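# Seat taper pins in the crank shaft collars

## Task

For every crank shaft, push a taper pin all the way into the hole in its collar. A pin can only seat completely when it enters its hole from the correct one of the two sides. A pin counts as seated only if it stays there on its own after the grippers let go.

## Robot and tools

Robot: two Kinova Gen3 arms with seven joints each, named left_arm and right_arm, each carrying a Robotiq 2F-85 parallel gripper. Within each arm the joints always appear in this order: waist (joint_1), shoulder (joint_2), upper arm roll (joint_3), elbow (joint_4), forearm roll (joint_5), wrist pitch (joint_6), wrist roll (joint_7).

Frames: all reported poses share one scene frame. Its origin lies on the table surface midway between the arms; +z is up, +x reaches out over the table, and left_arm sits on the +y side. The words left and right are arm names only, not sides of a camera picture. Base roots: left_arm at (+0.028, +0.270, 0) m, quat_wxyz (+1.000, 0, 0, -0.016); right_arm at (+0.046, -0.389, 0) m, quat_wxyz (+1.000, 0, 0, +0.002). The reported end_effector_position is the spot between the finger pads when shut; closed fingertips extend about 19 mm past it, open ones about 6 mm. Fingers point along the gripper's +z and close along its y. Closing pushes the tips roughly 13 mm farther out, so keep clearance above surfaces. Printed hand positions can be somewhat off, especially when the arm is stretched out.

The row: every motion command is built from rows of 18 numbers, each between -1 and 1, always for both arms even if one stays still. Order: left_arm's seven joint values, left gripper position, left gripper speed, then the same nine for right_arm. Joint values are offsets, not poses, scaled so 1.0 equals 0.9985 rad for waist, shoulder, upper arm roll and elbow, and 0.8765 rad for forearm roll, wrist pitch and wrist roll. Gripper position is an absolute opening: +1 fully open (85 mm), 0 about 41 mm, pads touch near -0.8, and -1 squeezes until blocked (roughly 190 to 235 N per pad). Gripper speed: -1 about 20 mm/s, 0 about 85, +1 about 150. To leave a gripper unchanged, repeat its previous two numbers; zeros are real commands.

execute_actions(actions): a list of actions; each action is a table of up to 15 rows, one row per 1/30 s control step, and an action always lasts 15 steps, repeating its final row if short. Joint offsets in every row count from the angles at the start of that action (for the first action of a call, the angles last reported). An empty list just returns state and images.

move(target, speed, blocking): target is a single 18-number row whose joint offsets count from the Joint positions of the latest result that printed them. speed (rad/s, 0.01 to 2, default 0.5) caps the joint with the longest way to go; all joints finish together, so the hand follows a curve. Duration is clamped to 0.5 to 10 s. It does not avoid obstacles or the other arm. With blocking=false the call returns after 0.5 s while motion continues; check with wait(0) and finish or stop it before sending other motion. The result adds a move: line giving the ending (done, off_target, moving, held, fault), limits=held or limits=none, and each arm's joint farthest from target. To keep pressing as before, command offsets that take Joint positions to the current Joint targets.

wait(seconds): 0 to 10; lets time pass with the last command held. stop(): brakes a running move; fingers continue. zoom_image(camera, region): camera is cam_high, cam_low, cam_left_wrist or cam_right_wrist (all 896x504); region [x0, y0, x1, y1] in pixels from the top-left, at most 504 by 504. read_manual(section): only licence text. finished_scene(scene): give the current scene number; irreversible, and the result tells whether the goal was met.

Limits: stated ranges in rad: waist, upper arm roll, forearm roll, wrist roll ±69.115; shoulder ±2.250; elbow ±2.580; wrist pitch ±2.100. An action aiming more than 0.013 rad beyond a range is rejected for both arms; if the first action of a call fails this, or anything is malformed, nothing runs. Joints pushed to their true end report joint sent to its limit. Per step, targets stay within 0.304 rad (first four joints) or 0.266 rad (last three) of measured angles, and are shrunk if the hand would jump over 70 mm; big moves need several actions, and Joint targets shows where joints are heading. joint command not followed means a clearance check altered targets.

Results: per-arm pose, Joint positions (rad), Joint velocities (rad/s), Joint targets, joint torques (offset, scaled and noisy), gripper position_measured_pct (about 50 minus 50 times the position; 0 is open, stopping below 90 short of the command means something is held, near 90 means the pads met), plus images.

Avoid: contact torque reaching load limits (47.5 N m for the first four joints, 29.9 for the last three, load included) halts that arm for 10 s. Holding loads heats motors: a MOTOR HOT line at 60 °C, an OVER-TEMPERATURE FAULT at 75 °C where the arm sags. Do not let the arms collide or press each other, do not knock or drop anything off the table, and avoid slams, fast impacts and heavy shoving. Held parts or loose items may occasionally be jostled by outside tugs. Faster moves and targets set deeper past contact hit or press harder.

Each tool is called after ">>>" in YAML: its name, and indented under it one key for each argument.

## Session

>>> execute_actions:
  actions: []

Scene clock: 0.00 s.
left_arm: end_effector_position=(+0.7036, +0.5363, +0.1234) position_measured_pct=0.0 end_effector_quat_wxyz=(-0.301, +0.716, +0.541, +0.324) | right_arm: end_effector_position=(+0.4615, -0.2123, +0.2172) position_measured_pct=0.0 end_effector_quat_wxyz=(+0.118, -0.235, +0.964, +0.047)
Joint names: [waist, shoulder, upper arm roll, elbow, forearm roll, wrist pitch, wrist roll]
Joint positions: left_arm=[-0.127  1.075  0.044  1.076 -1.126  1.07   0.273] | right_arm=[-0.383  0.269 -0.045  1.881 -0.053  0.742  1.655]
Joint velocities: left_arm=[ 0.001  0.     0.     0.    -0.     0.001  0.   ] | right_arm=[ 0.     0.001 -0.002 -0.001 -0.    -0.    -0.   ]
Joint torques (N m, as the joint torque sensors report them, + toward a larger angle): no reading
Motor temperatures (°C, as the motors report them): left_arm=[26 26 28 31 33 34 38] | right_arm=[31 28 29 31 34 40 36]
Joint targets: left_arm=[-0.127 1.075 0.044 1.076 -1.126 1.070 0.273] | right_arm=[-0.383 0.269 -0.045 1.881 -0.053 0.742 1.655]

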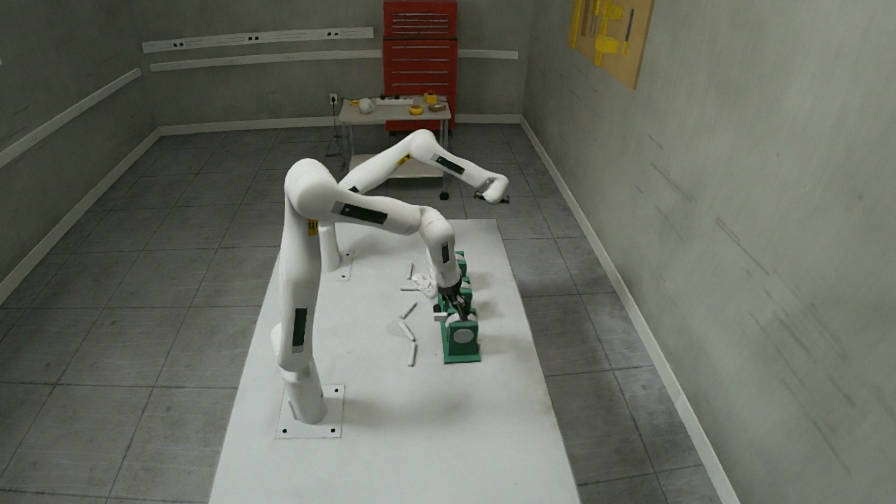

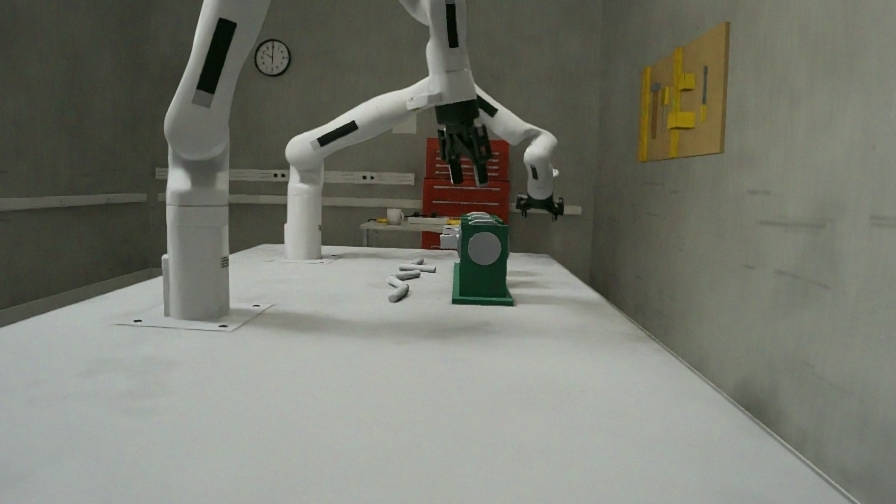

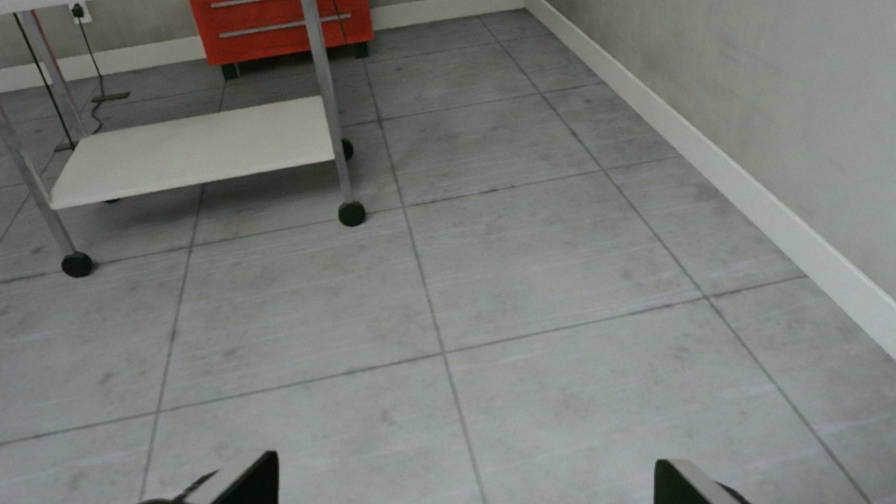

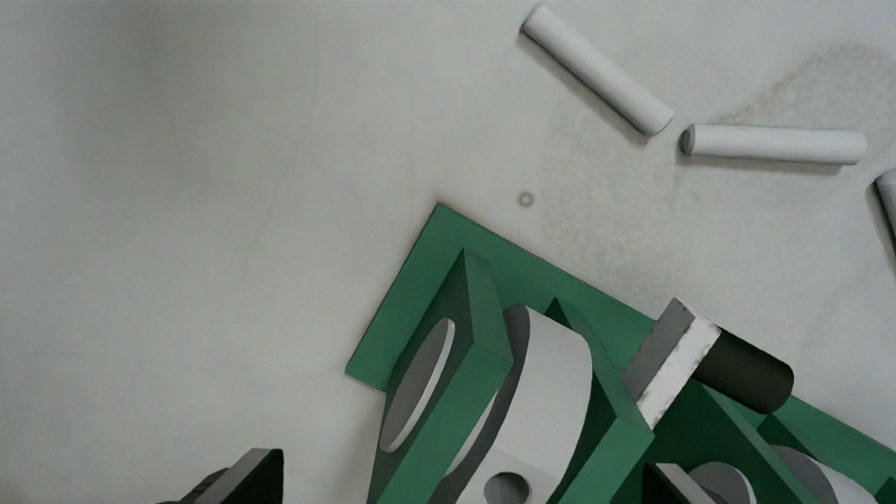

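>>> zoom_image:
  camera: "cam_high"
  region: [370, 230, 530, 380]

>>> zoom_image:
  camera: "cam_low"
  region: [370, 190, 550, 320]

Region (370, 230, 530, 380) of cam_high's 896x504 image, scaled by 3.150, with more detail than that image has; it fills the top 472 rows of this view, and the rest is white.

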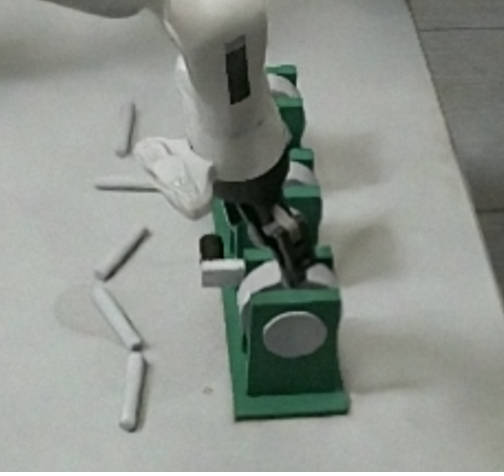

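Region (370, 190, 550, 320) of cam_low's 896x504 image, scaled by 2.800, with more detail than that image has.

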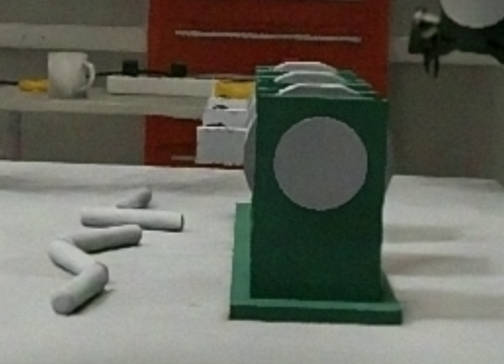

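>>> move:
  target: [-0.47,-0.776,-0.044,0.525,1,0.19,0,1,0,-0.2904,0.2534,0.045,-0.8052,0.0605,0.9139,-0.8682,1,0]
  speed: 0.9

Scene clock: 3.13 s.
left_arm: end_effector_position=(+0.3625, +0.5380, +0.2821) position_measured_pct=0.0 end_effector_quat_wxyz=(-0.093, +0.394, +0.912, +0.072) | right_arm: end_effector_position=(+0.4698, -0.0802, +0.3295) position_measured_pct=0.0 end_effector_quat_wxyz=(+0.000, +0.001, +1.000, -0.000)
Joint names: [waist, shoulder, upper arm roll, elbow, forearm roll, wrist pitch, wrist roll]
Joint positions: left_arm=[-0.597  0.3    0.     1.6   -0.249  1.237  0.273] | right_arm=[-0.673  0.522  0.     1.077  0.     1.543  0.894]
Joint velocities: left_arm=[-0.001 -0.002  0.001 -0.001  0.    -0.    -0.   ] | right_arm=[-0.001  0.002  0.     0.001 -0.     0.     0.   ]
Joint torques (N m, as the joint torque sensors report them, + toward a larger angle): left_arm=[  0.08 -15.12   0.31  -8.58  -0.54  -0.11  -0.21] | right_arm=[ -0.5  -20.31   0.15  -8.54   0.01   0.27  -0.04]
Motor temperatures (°C, as the motors report them): left_arm=[26 26 28 31 33 34 38] | right_arm=[31 28 29 31 34 40 36]
Joint targets: left_arm=[-0.597 0.300 0.001 1.600 -0.249 1.237 0.273] | right_arm=[-0.673 0.522 0.000 1.077 0.000 1.543 0.894]
move: done; limits=none; left_arm: farthest joint: the waist, 0.000 radians from its target (0.469 radians at the start); right_arm: farthest joint: the waist, 0.000 radians from its target (0.290 radians at the start)

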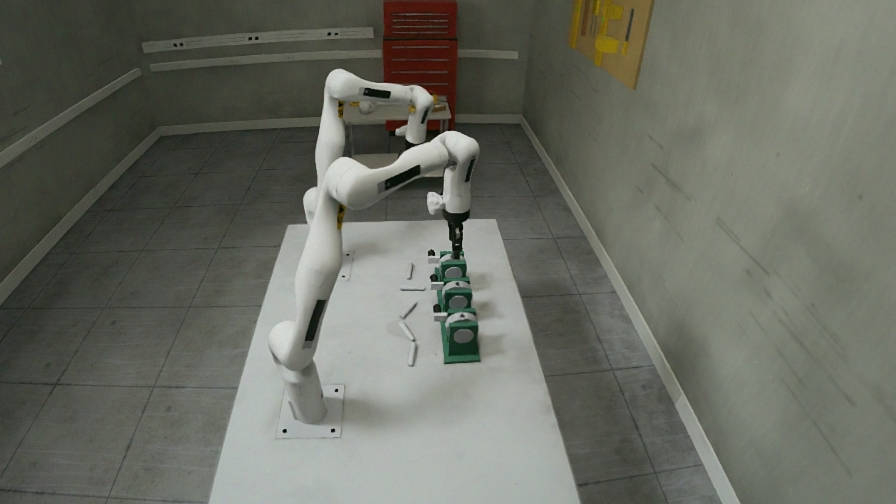

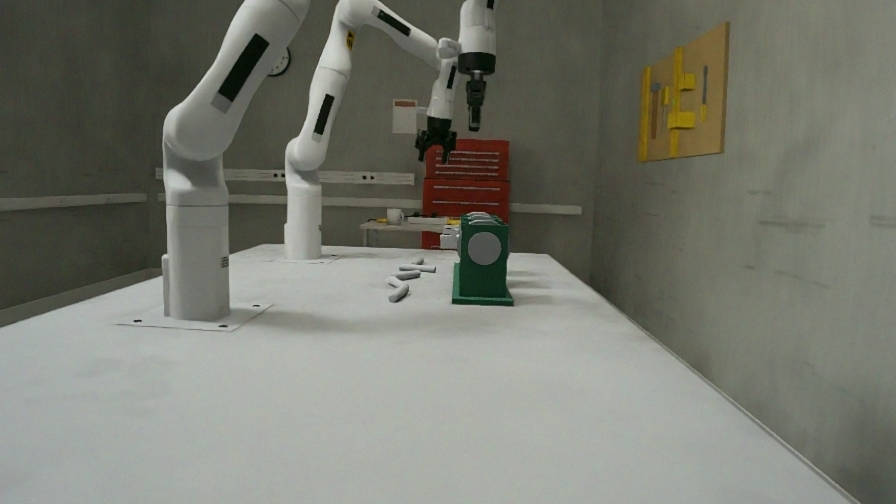

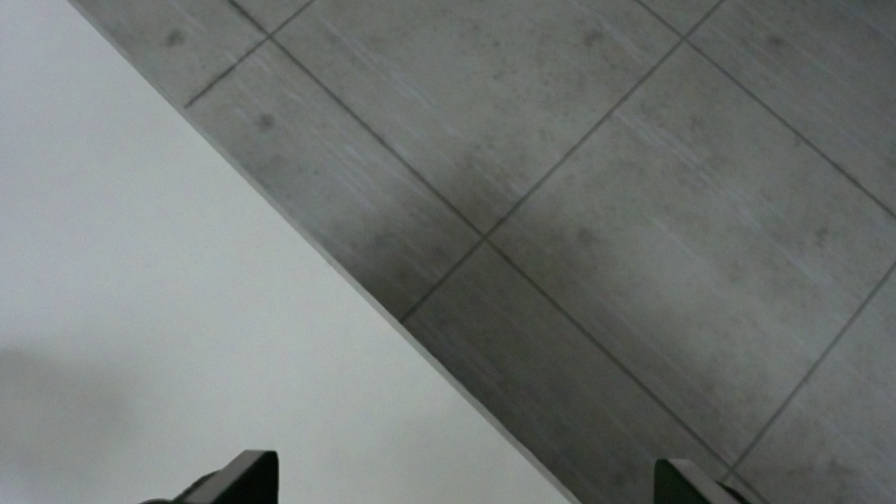

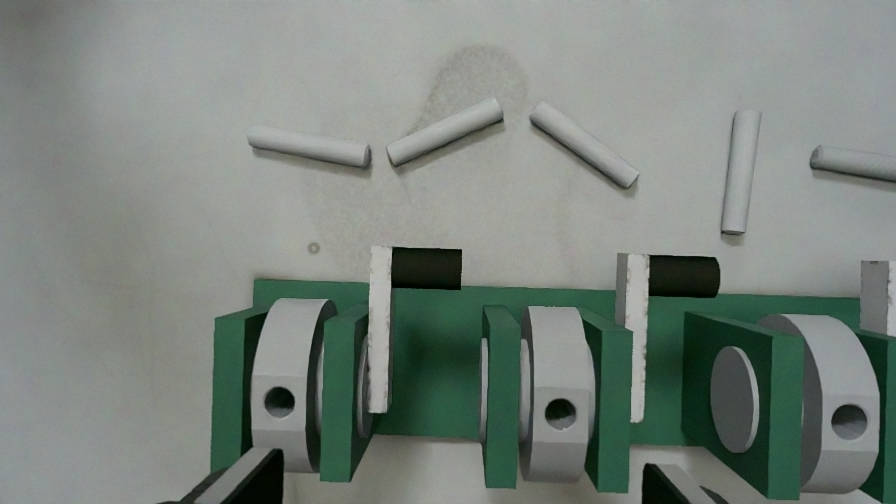

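>>> zoom_image:
  camera: "cam_right_wrist"
  region: [200, 280, 620, 500]

>>> zoom_image:
  camera: "cam_right_wrist"
  region: [476, 280, 896, 500]

>>> zoom_image:
  camera: "cam_right_wrist"
  region: [230, 70, 660, 250]

>>> zoom_image:
  camera: "cam_high"
  region: [380, 240, 510, 380]

Region (200, 280, 620, 500) of cam_right_wrist's 896x504 image, scaled by 1.200; it fills the top 264 rows of this view, and the rest is white.

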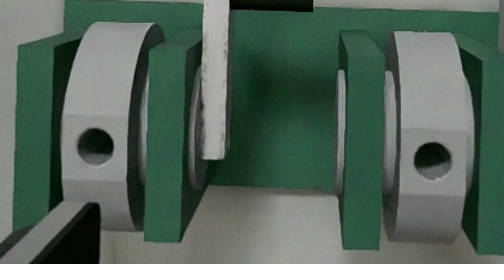

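Region (476, 280, 896, 500) of cam_right_wrist's 896x504 image, scaled by 1.200; it fills the top 264 rows of this view, and the rest is white.

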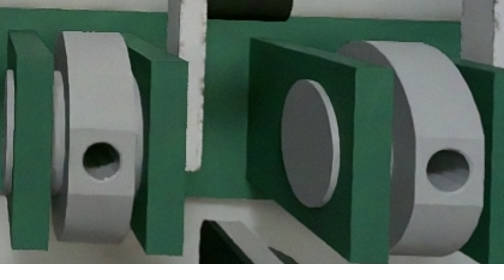

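Region (230, 70, 660, 250) of cam_right_wrist's 896x504 image, scaled by 1.172; it fills the top 211 rows of this view, and the rest is white.

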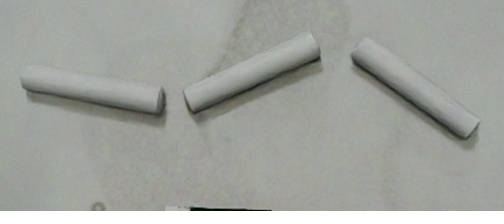

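Region (380, 240, 510, 380) of cam_high's 896x504 image, scaled by 3.600, with more detail than that image has; it fills the left 468 columns of this view, and the rest is white.

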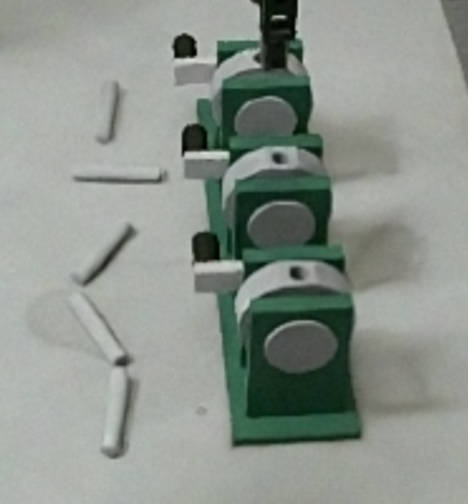

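>>> move:
  target: [0.4,0.1,0,-0.15,0.284,0.03,1,1,0,0.080,0.141,0,0.0075,0,-0.1697,0.0909,1,0]
  speed: 1.0

Scene clock: 6.37 s.
left_arm: end_effector_position=(+0.5001, +0.3234, +0.2743) position_measured_pct=0.0 end_effector_quat_wxyz=(+0.013, +0.128, +0.992, +0.004) | right_arm: end_effector_position=(+0.5299, -0.0900, +0.2502) position_measured_pct=0.0 end_effector_quat_wxyz=(+0.000, +0.001, +1.000, -0.000)
Joint names: [waist, shoulder, upper arm roll, elbow, forearm roll, wrist pitch, wrist roll]
Joint positions: left_arm=[-0.197  0.4    0.001  1.451 -0.     1.263  1.15 ] | right_arm=[-0.594  0.663  0.     1.084  0.     1.394  0.973]
Joint velocities: left_arm=[ 0.003  0.001 -0.001 -0.001 -0.     0.001  0.   ] | right_arm=[ 0.    -0.001  0.    -0.002  0.     0.001 -0.   ]
Joint torques (N m, as the joint torque sensors report them, + toward a larger angle): left_arm=[ -0.65 -17.73   0.18  -9.51   0.14  -0.03  -0.14] | right_arm=[  0.12 -21.84   0.1   -8.64   0.12   0.19  -0.13]
Motor temperatures (°C, as the motors report them): left_arm=[26 26 28 31 33 34 38] | right_arm=[31 28 29 31 34 40 36]
Joint targets: left_arm=[-0.197 0.400 0.000 1.450 -0.000 1.263 1.150] | right_arm=[-0.593 0.663 0.000 1.084 0.000 1.394 0.973]
move: done; limits=none; left_arm: farthest joint: the upper arm roll, 0.001 radians from its target (0.001 radians at the start); right_arm: farthest joint: the waist, 0.000 radians from its target (0.080 radians at the start)

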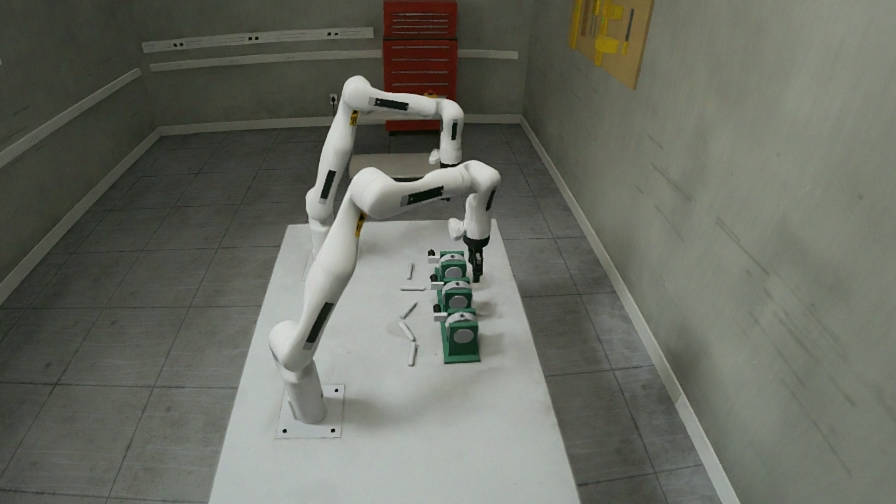

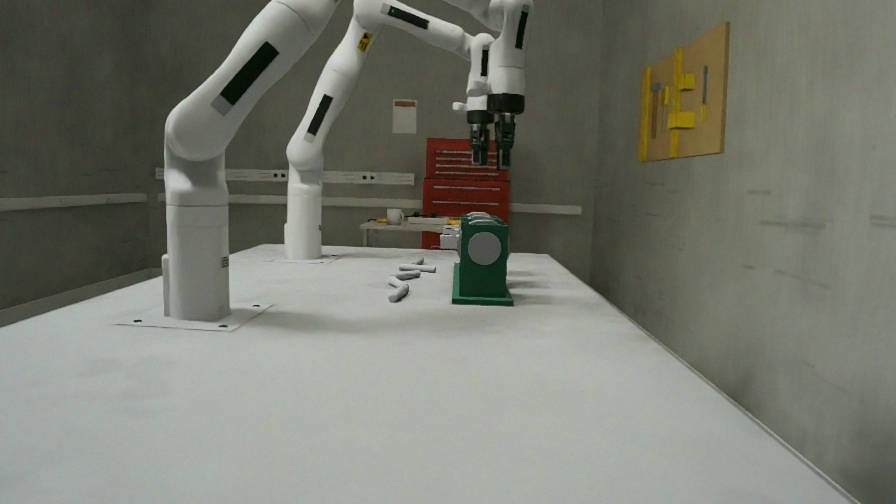

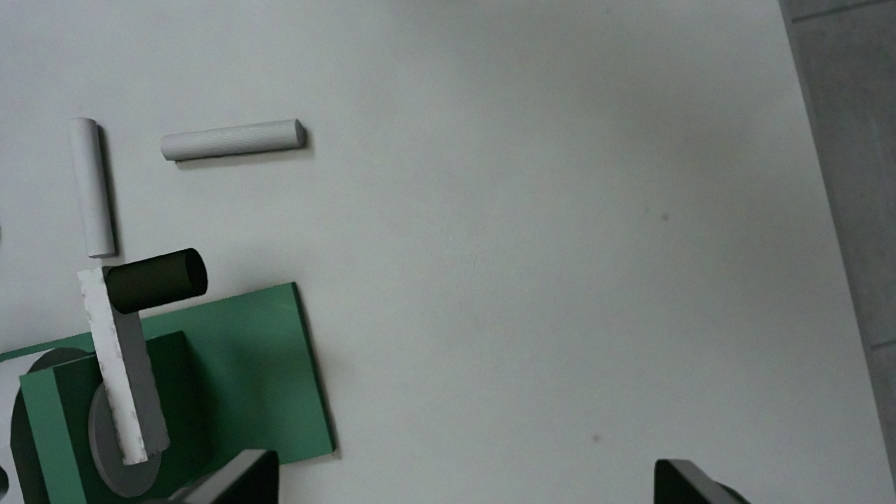

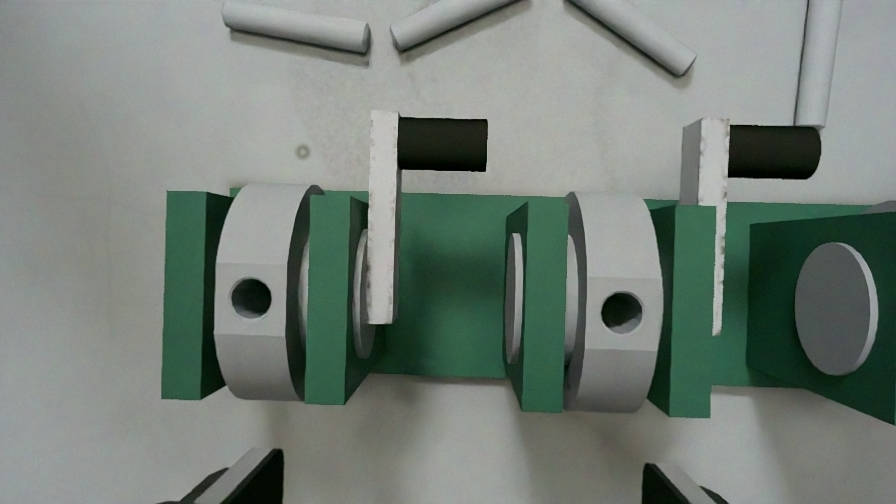

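>>> zoom_image:
  camera: "cam_right_wrist"
  region: [210, 0, 460, 80]

>>> zoom_image:
  camera: "cam_left_wrist"
  region: [50, 100, 330, 270]

Region (210, 0, 460, 80) of cam_right_wrist's 896x504 image, scaled by 2.016; it fills the top 161 rows of this view, and the rest is white.

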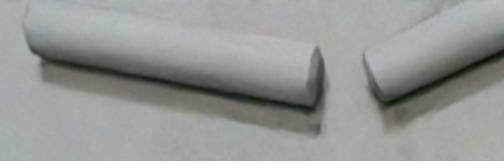

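Region (50, 100, 330, 270) of cam_left_wrist's 896x504 image, scaled by 1.800; it fills the top 306 rows of this view, and the rest is white.

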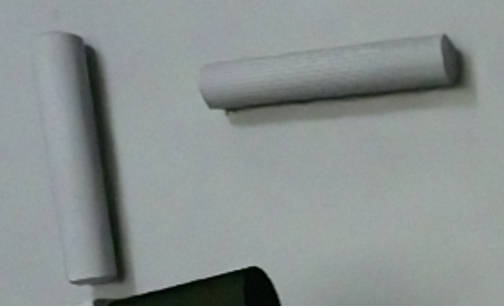

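>>> move:
  target: [0.2,0,0,0.2,0,-0.2,-0.6,0.3,0,-0.108,-0.08,0,0.3,0,-0.25,0.85,0.3,0]
  speed: 1.1

>>> move:
  target: [0.112,-0.0126,0,0.195,0,-0.2035,-0.545,0.3,0,0,-0.053,0,0.2156,0,-0.185,0.819,0.3,0]
  speed: 1.1

Scene clock: 13.13 s.
left_arm: end_effector_position=(+0.4705, +0.2298, +0.2160) position_measured_pct=34.9 end_effector_quat_wxyz=(+0.002, +0.472, +0.882, +0.001) | right_arm: end_effector_position=(+0.4592, -0.0701, +0.2035) position_measured_pct=34.9 end_effector_quat_wxyz=(-0.000, -0.413, +0.911, -0.000)
Joint names: [waist, shoulder, upper arm roll, elbow, forearm roll, wrist pitch, wrist roll]
Joint positions: left_arm=[ 0.002  0.4    0.001  1.65  -0.     1.088  0.624] | right_arm=[-0.701  0.583  0.     1.384  0.     1.175  1.718]
Joint velocities: left_arm=[ 0.003 -0.001  0.001  0.     0.     0.     0.   ] | right_arm=[-0.002 -0.002 -0.     0.     0.    -0.001  0.   ]
Joint torques (N m, as the joint torque sensors report them, + toward a larger angle): left_arm=[  0.36 -16.77  -0.05  -8.33  -0.08  -0.23  -0.14] | right_arm=[  0.2  -20.07   0.12  -8.04   0.28   0.3   -0.19]
Motor temperatures (°C, as the motors report them): left_arm=[26 26 28 31 33 34 38] | right_arm=[31 28 29 31 34 40 36]
Joint targets: left_arm=[0.002 0.400 0.001 1.650 -0.000 1.088 0.624] | right_arm=[-0.701 0.583 0.000 1.384 0.000 1.175 1.718]
move: done; limits=none; left_arm: farthest joint: the waist, 0.001 radians from its target (0.200 radians at the start); right_arm: farthest joint: the waist, 0.001 radians from its target (0.108 radians at the start)

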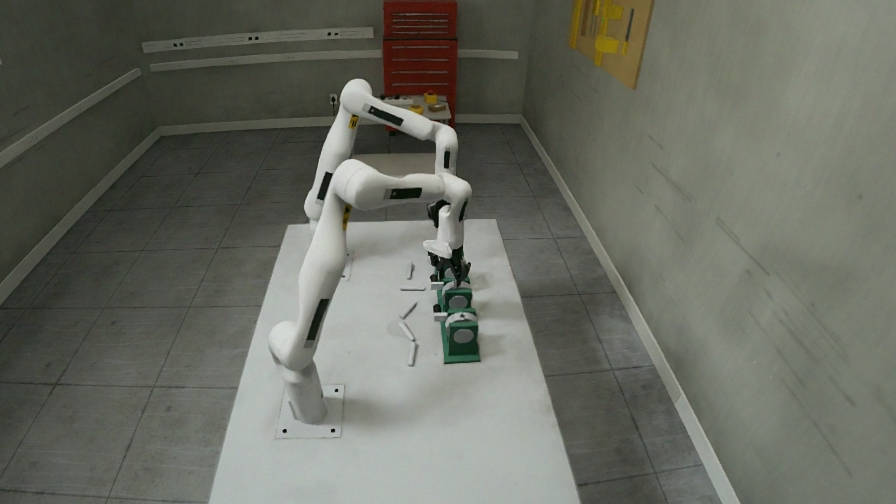

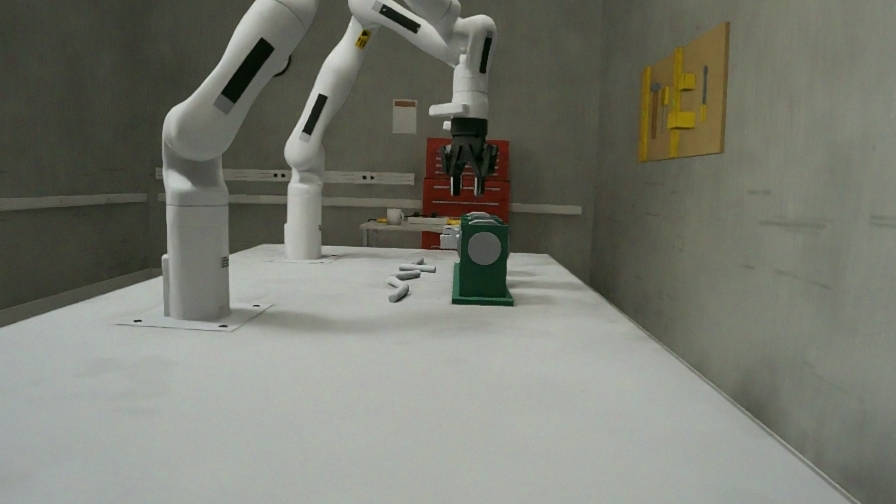

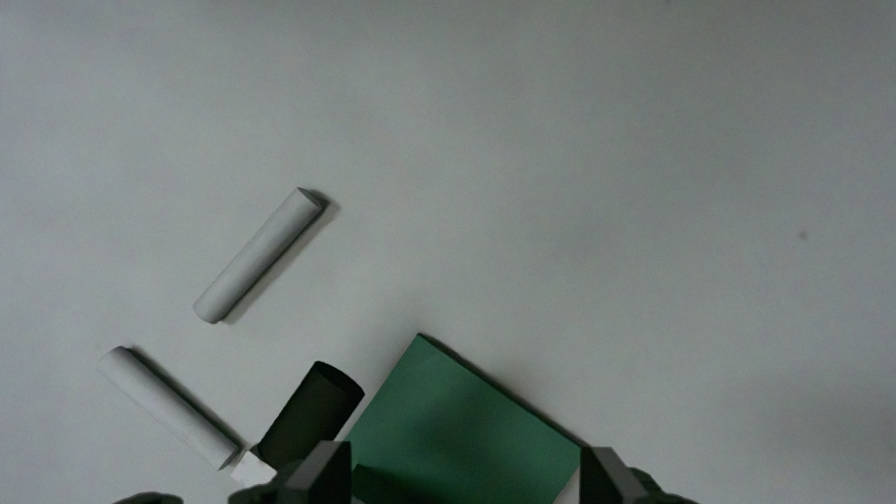

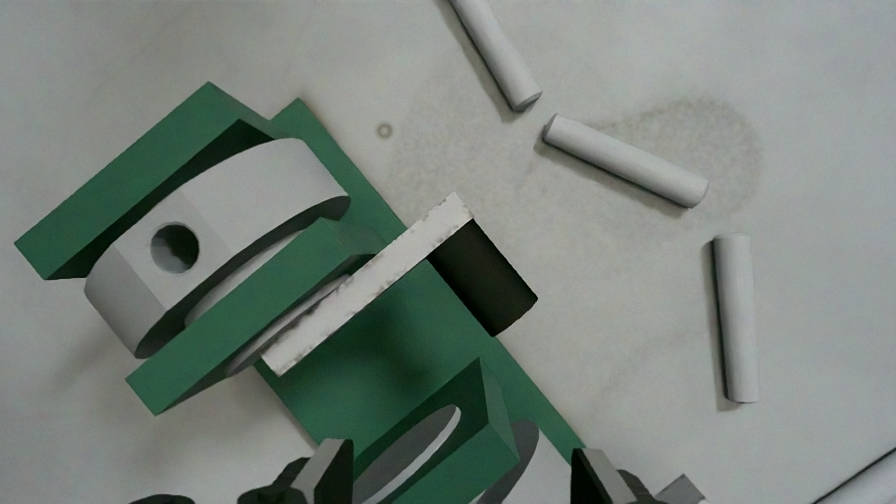

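Scene clock: 14.30 s.
left_arm: end_effector_position=(+0.4267, +0.1861, +0.1699) position_measured_pct=34.9 end_effector_quat_wxyz=(-0.000, +0.707, +0.707, -0.000) | right_arm: end_effector_position=(+0.4269, -0.0975, +0.1699) position_measured_pct=34.9 end_effector_quat_wxyz=(+0.000, +0.707, -0.708, +0.000)
Joint names: [waist, shoulder, upper arm roll, elbow, forearm roll, wrist pitch, wrist roll]
Joint positions: left_arm=[ 0.113  0.388  0.001  1.845 -0.     0.909  0.146] | right_arm=[-0.701  0.53   0.     1.599  0.     1.013  2.436]
Joint velocities: left_arm=[ 0.003 -0.001  0.002  0.001 -0.    -0.001  0.   ] | right_arm=[-0.    -0.002  0.001  0.001  0.    -0.001  0.   ]
Joint torques (N m, as the joint torque sensors report them, + toward a larger angle): left_arm=[ -1.01 -15.67  -0.14  -7.91  -0.26  -0.08   0.02] | right_arm=[  0.03 -18.51   0.45  -7.4    0.24  -0.05   0.02]
Motor temperatures (°C, as the motors report them): left_arm=[26 26 28 31 33 34 38] | right_arm=[31 28 29 31 34 40 36]
Joint targets: left_arm=[0.114 0.388 0.001 1.845 -0.000 0.909 0.146] | right_arm=[-0.701 0.530 0.000 1.599 0.000 1.013 2.436]
move: done; limits=none; left_arm: farthest joint: the waist, 0.000 radians from its target (0.112 radians at the start); right_arm: farthest joint: the waist, 0.000 radians from its target (0.000 radians at the start)

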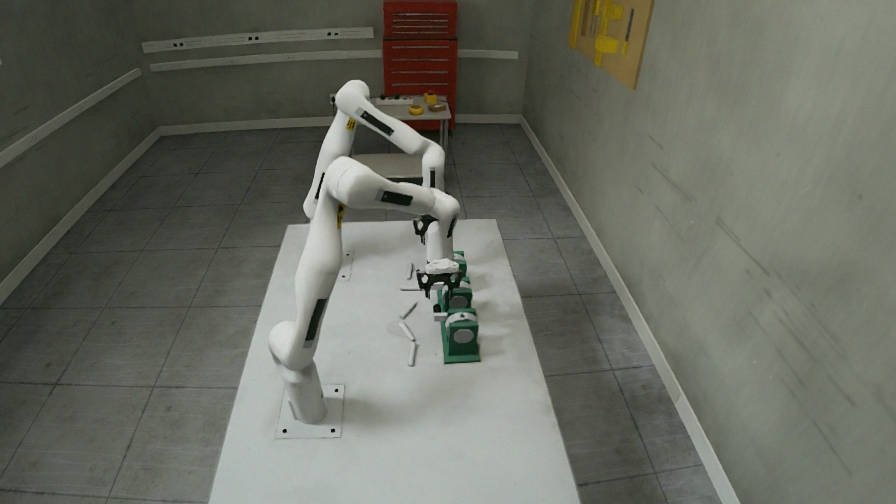

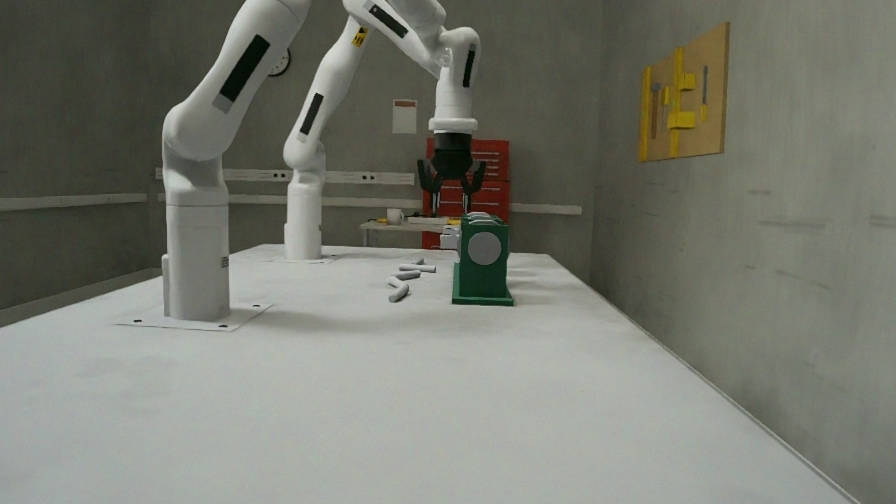

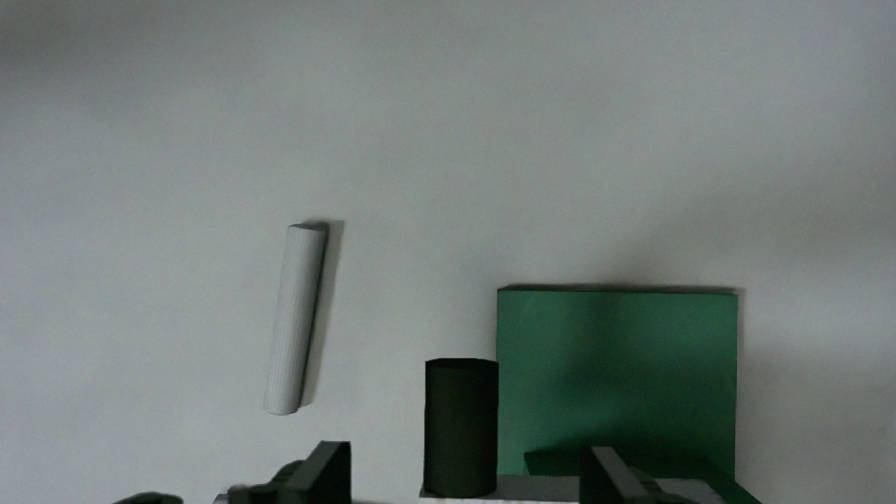

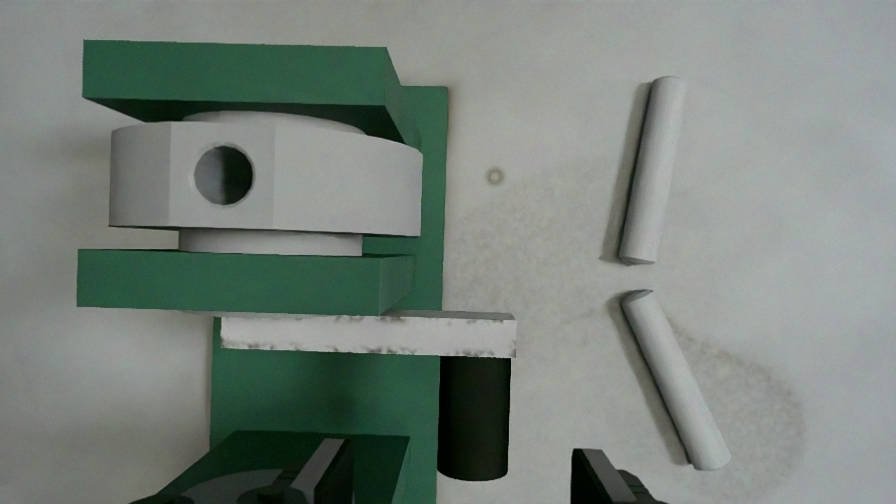

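>>> move:
  target: [-0.008,0.1225,0,0.1023,0,-0.2565,-0.01,0.1,0,-0.003,0.0987,0,0.1046,0,-0.232,-0.003,0.1,0]
  speed: 0.25

Scene clock: 16.30 s.
left_arm: end_effector_position=(+0.4247, +0.1897, +0.0973) position_measured_pct=45.2 end_effector_quat_wxyz=(+0.000, +0.708, +0.707, +0.000) | right_arm: end_effector_position=(+0.4228, -0.0991, +0.0969) position_measured_pct=45.2 end_effector_quat_wxyz=(+0.000, +0.707, -0.707, +0.000)
Joint names: [waist, shoulder, upper arm roll, elbow, forearm roll, wrist pitch, wrist roll]
Joint positions: left_arm=[ 0.105  0.51   0.001  1.947 -0.     0.685  0.137] | right_arm=[-0.704  0.629  0.     1.703  0.     0.81   2.434]
Joint velocities: left_arm=[-0.     0.003  0.002 -0.     0.    -0.001  0.   ] | right_arm=[-0.     0.001 -0.001 -0.001  0.    -0.001 -0.   ]
Joint torques (N m, as the joint torque sensors report them, + toward a larger angle): left_arm=[  0.15 -16.05  -0.48  -5.94  -0.06  -0.08  -0.32] | right_arm=[  0.   -18.78   0.4   -5.81   0.08   0.38  -0.1 ]
Motor temperatures (°C, as the motors report them): left_arm=[26 26 28 31 33 34 38] | right_arm=[31 28 29 31 34 40 36]
Joint targets: left_arm=[0.105 0.510 0.001 1.947 -0.000 0.685 0.137] | right_arm=[-0.704 0.629 0.000 1.703 0.000 0.810 2.434]
move: done; limits=none; left_arm: farthest joint: the shoulder, 0.001 radians from its target (0.123 radians at the start); right_arm: farthest joint: the waist, 0.000 radians from its target (0.003 radians at the start)

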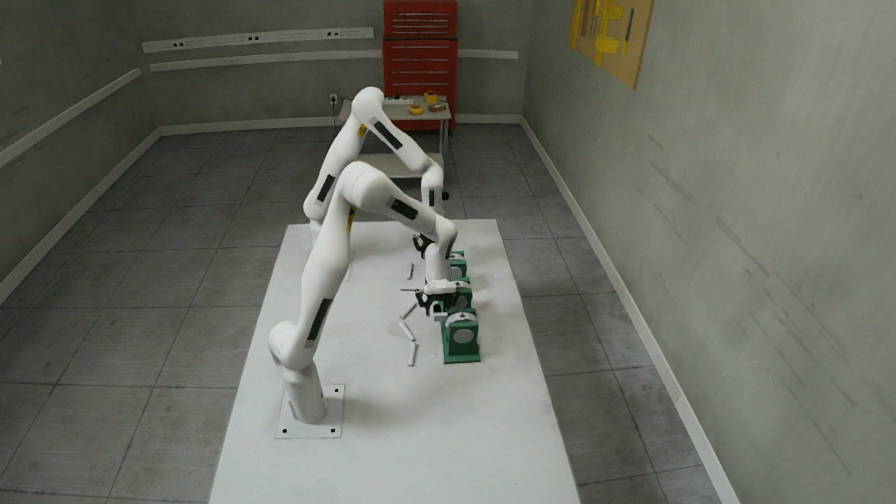

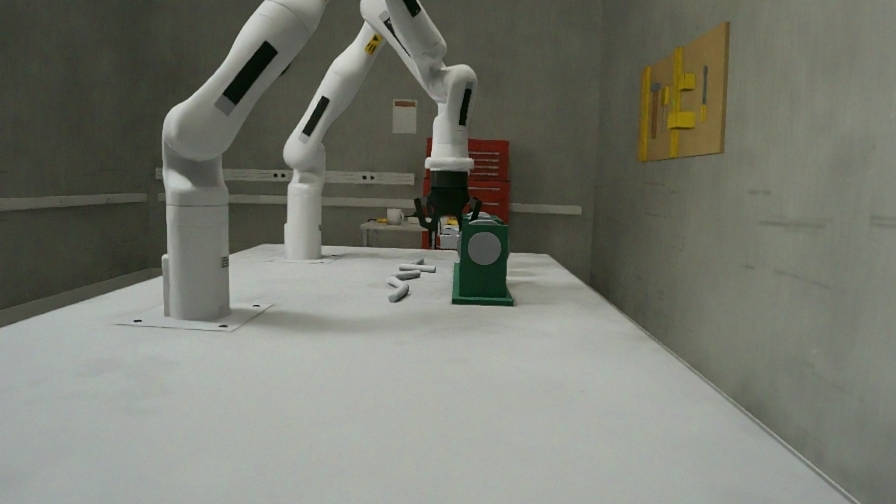

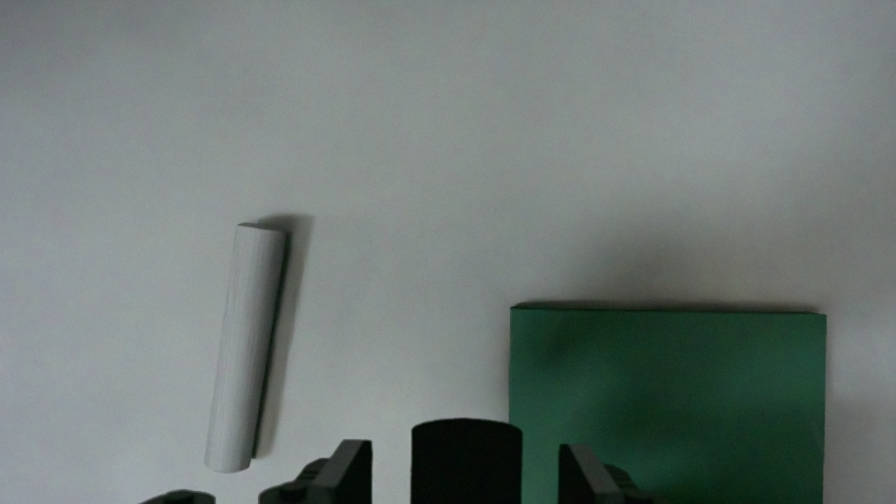

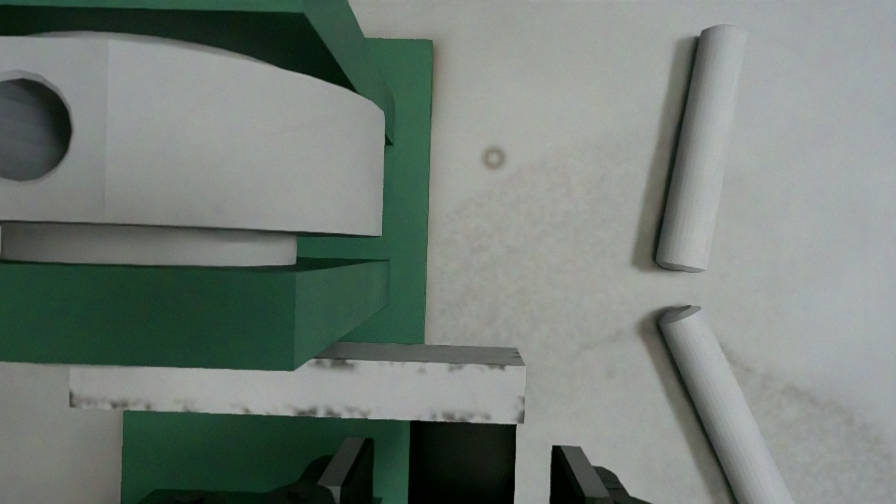

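>>> execute_actions:
  actions:
    - [[0,0,0,0,0,0,0,-0.45,0,0,0,0,0,0,0,0,-0.45,0]]

Scene clock: 17.00 s.
left_arm: end_effector_position=(+0.4248, +0.1897, +0.0974) position_measured_pct=68.3 end_effector_quat_wxyz=(+0.000, +0.708, +0.707, +0.000) | right_arm: end_effector_position=(+0.4229, -0.0991, +0.0971) position_measured_pct=68.7 end_effector_quat_wxyz=(-0.000, +0.707, -0.707, +0.000)
Joint names: [waist, shoulder, upper arm roll, elbow, forearm roll, wrist pitch, wrist roll]
Joint positions: left_arm=[ 0.105  0.509  0.001  1.947 -0.     0.685  0.137] | right_arm=[-0.704  0.628  0.     1.703  0.     0.81   2.434]
Joint velocities: left_arm=[ 0.001  0.     0.001 -0.     0.    -0.001 -0.   ] | right_arm=[ 0.    -0.     0.001  0.001  0.    -0.001  0.   ]
Joint torques (N m, as the joint torque sensors report them, + toward a larger angle): left_arm=[  0.14 -16.16   0.16  -5.26  -0.02  -0.18  -0.24] | right_arm=[ -0.12 -18.84   0.2   -5.9    0.09   0.32   0.1 ]
Motor temperatures (°C, as the motors report them): left_arm=[26 26 28 31 33 34 38] | right_arm=[31 28 29 31 34 40 36]
Joint targets: left_arm=[0.105 0.510 0.001 1.947 -0.000 0.685 0.137] | right_arm=[-0.704 0.629 0.000 1.703 0.000 0.810 2.434]

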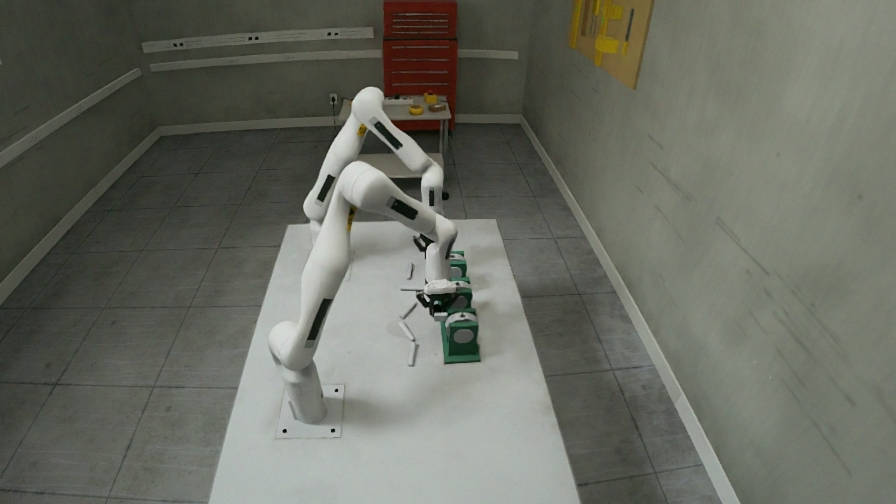

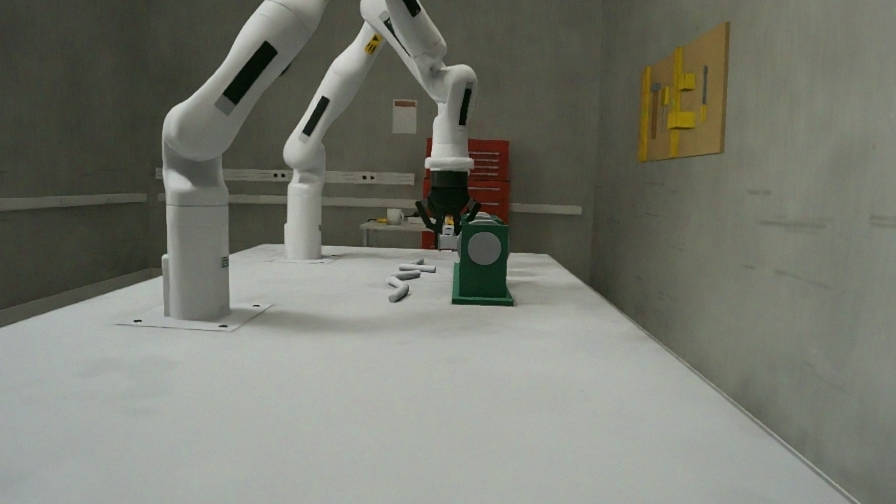

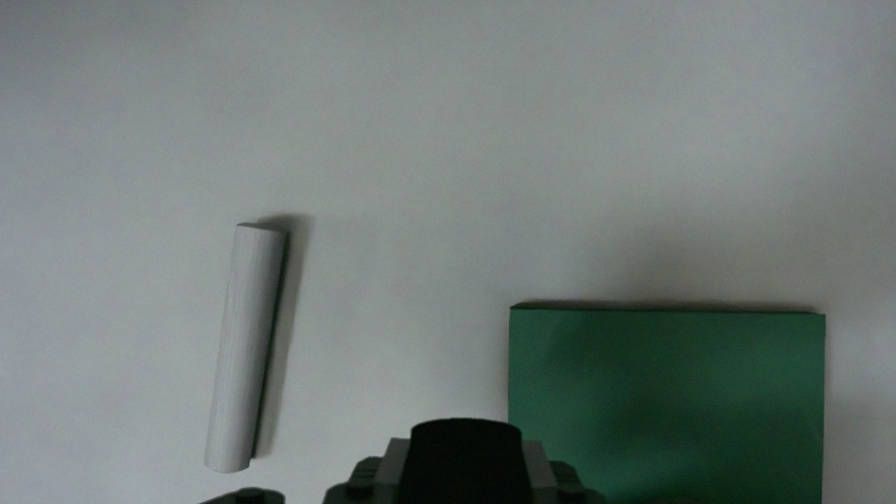

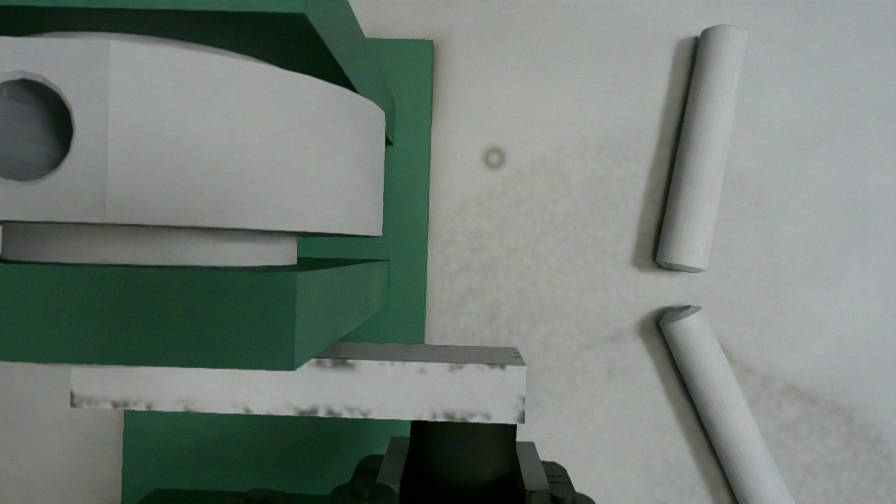

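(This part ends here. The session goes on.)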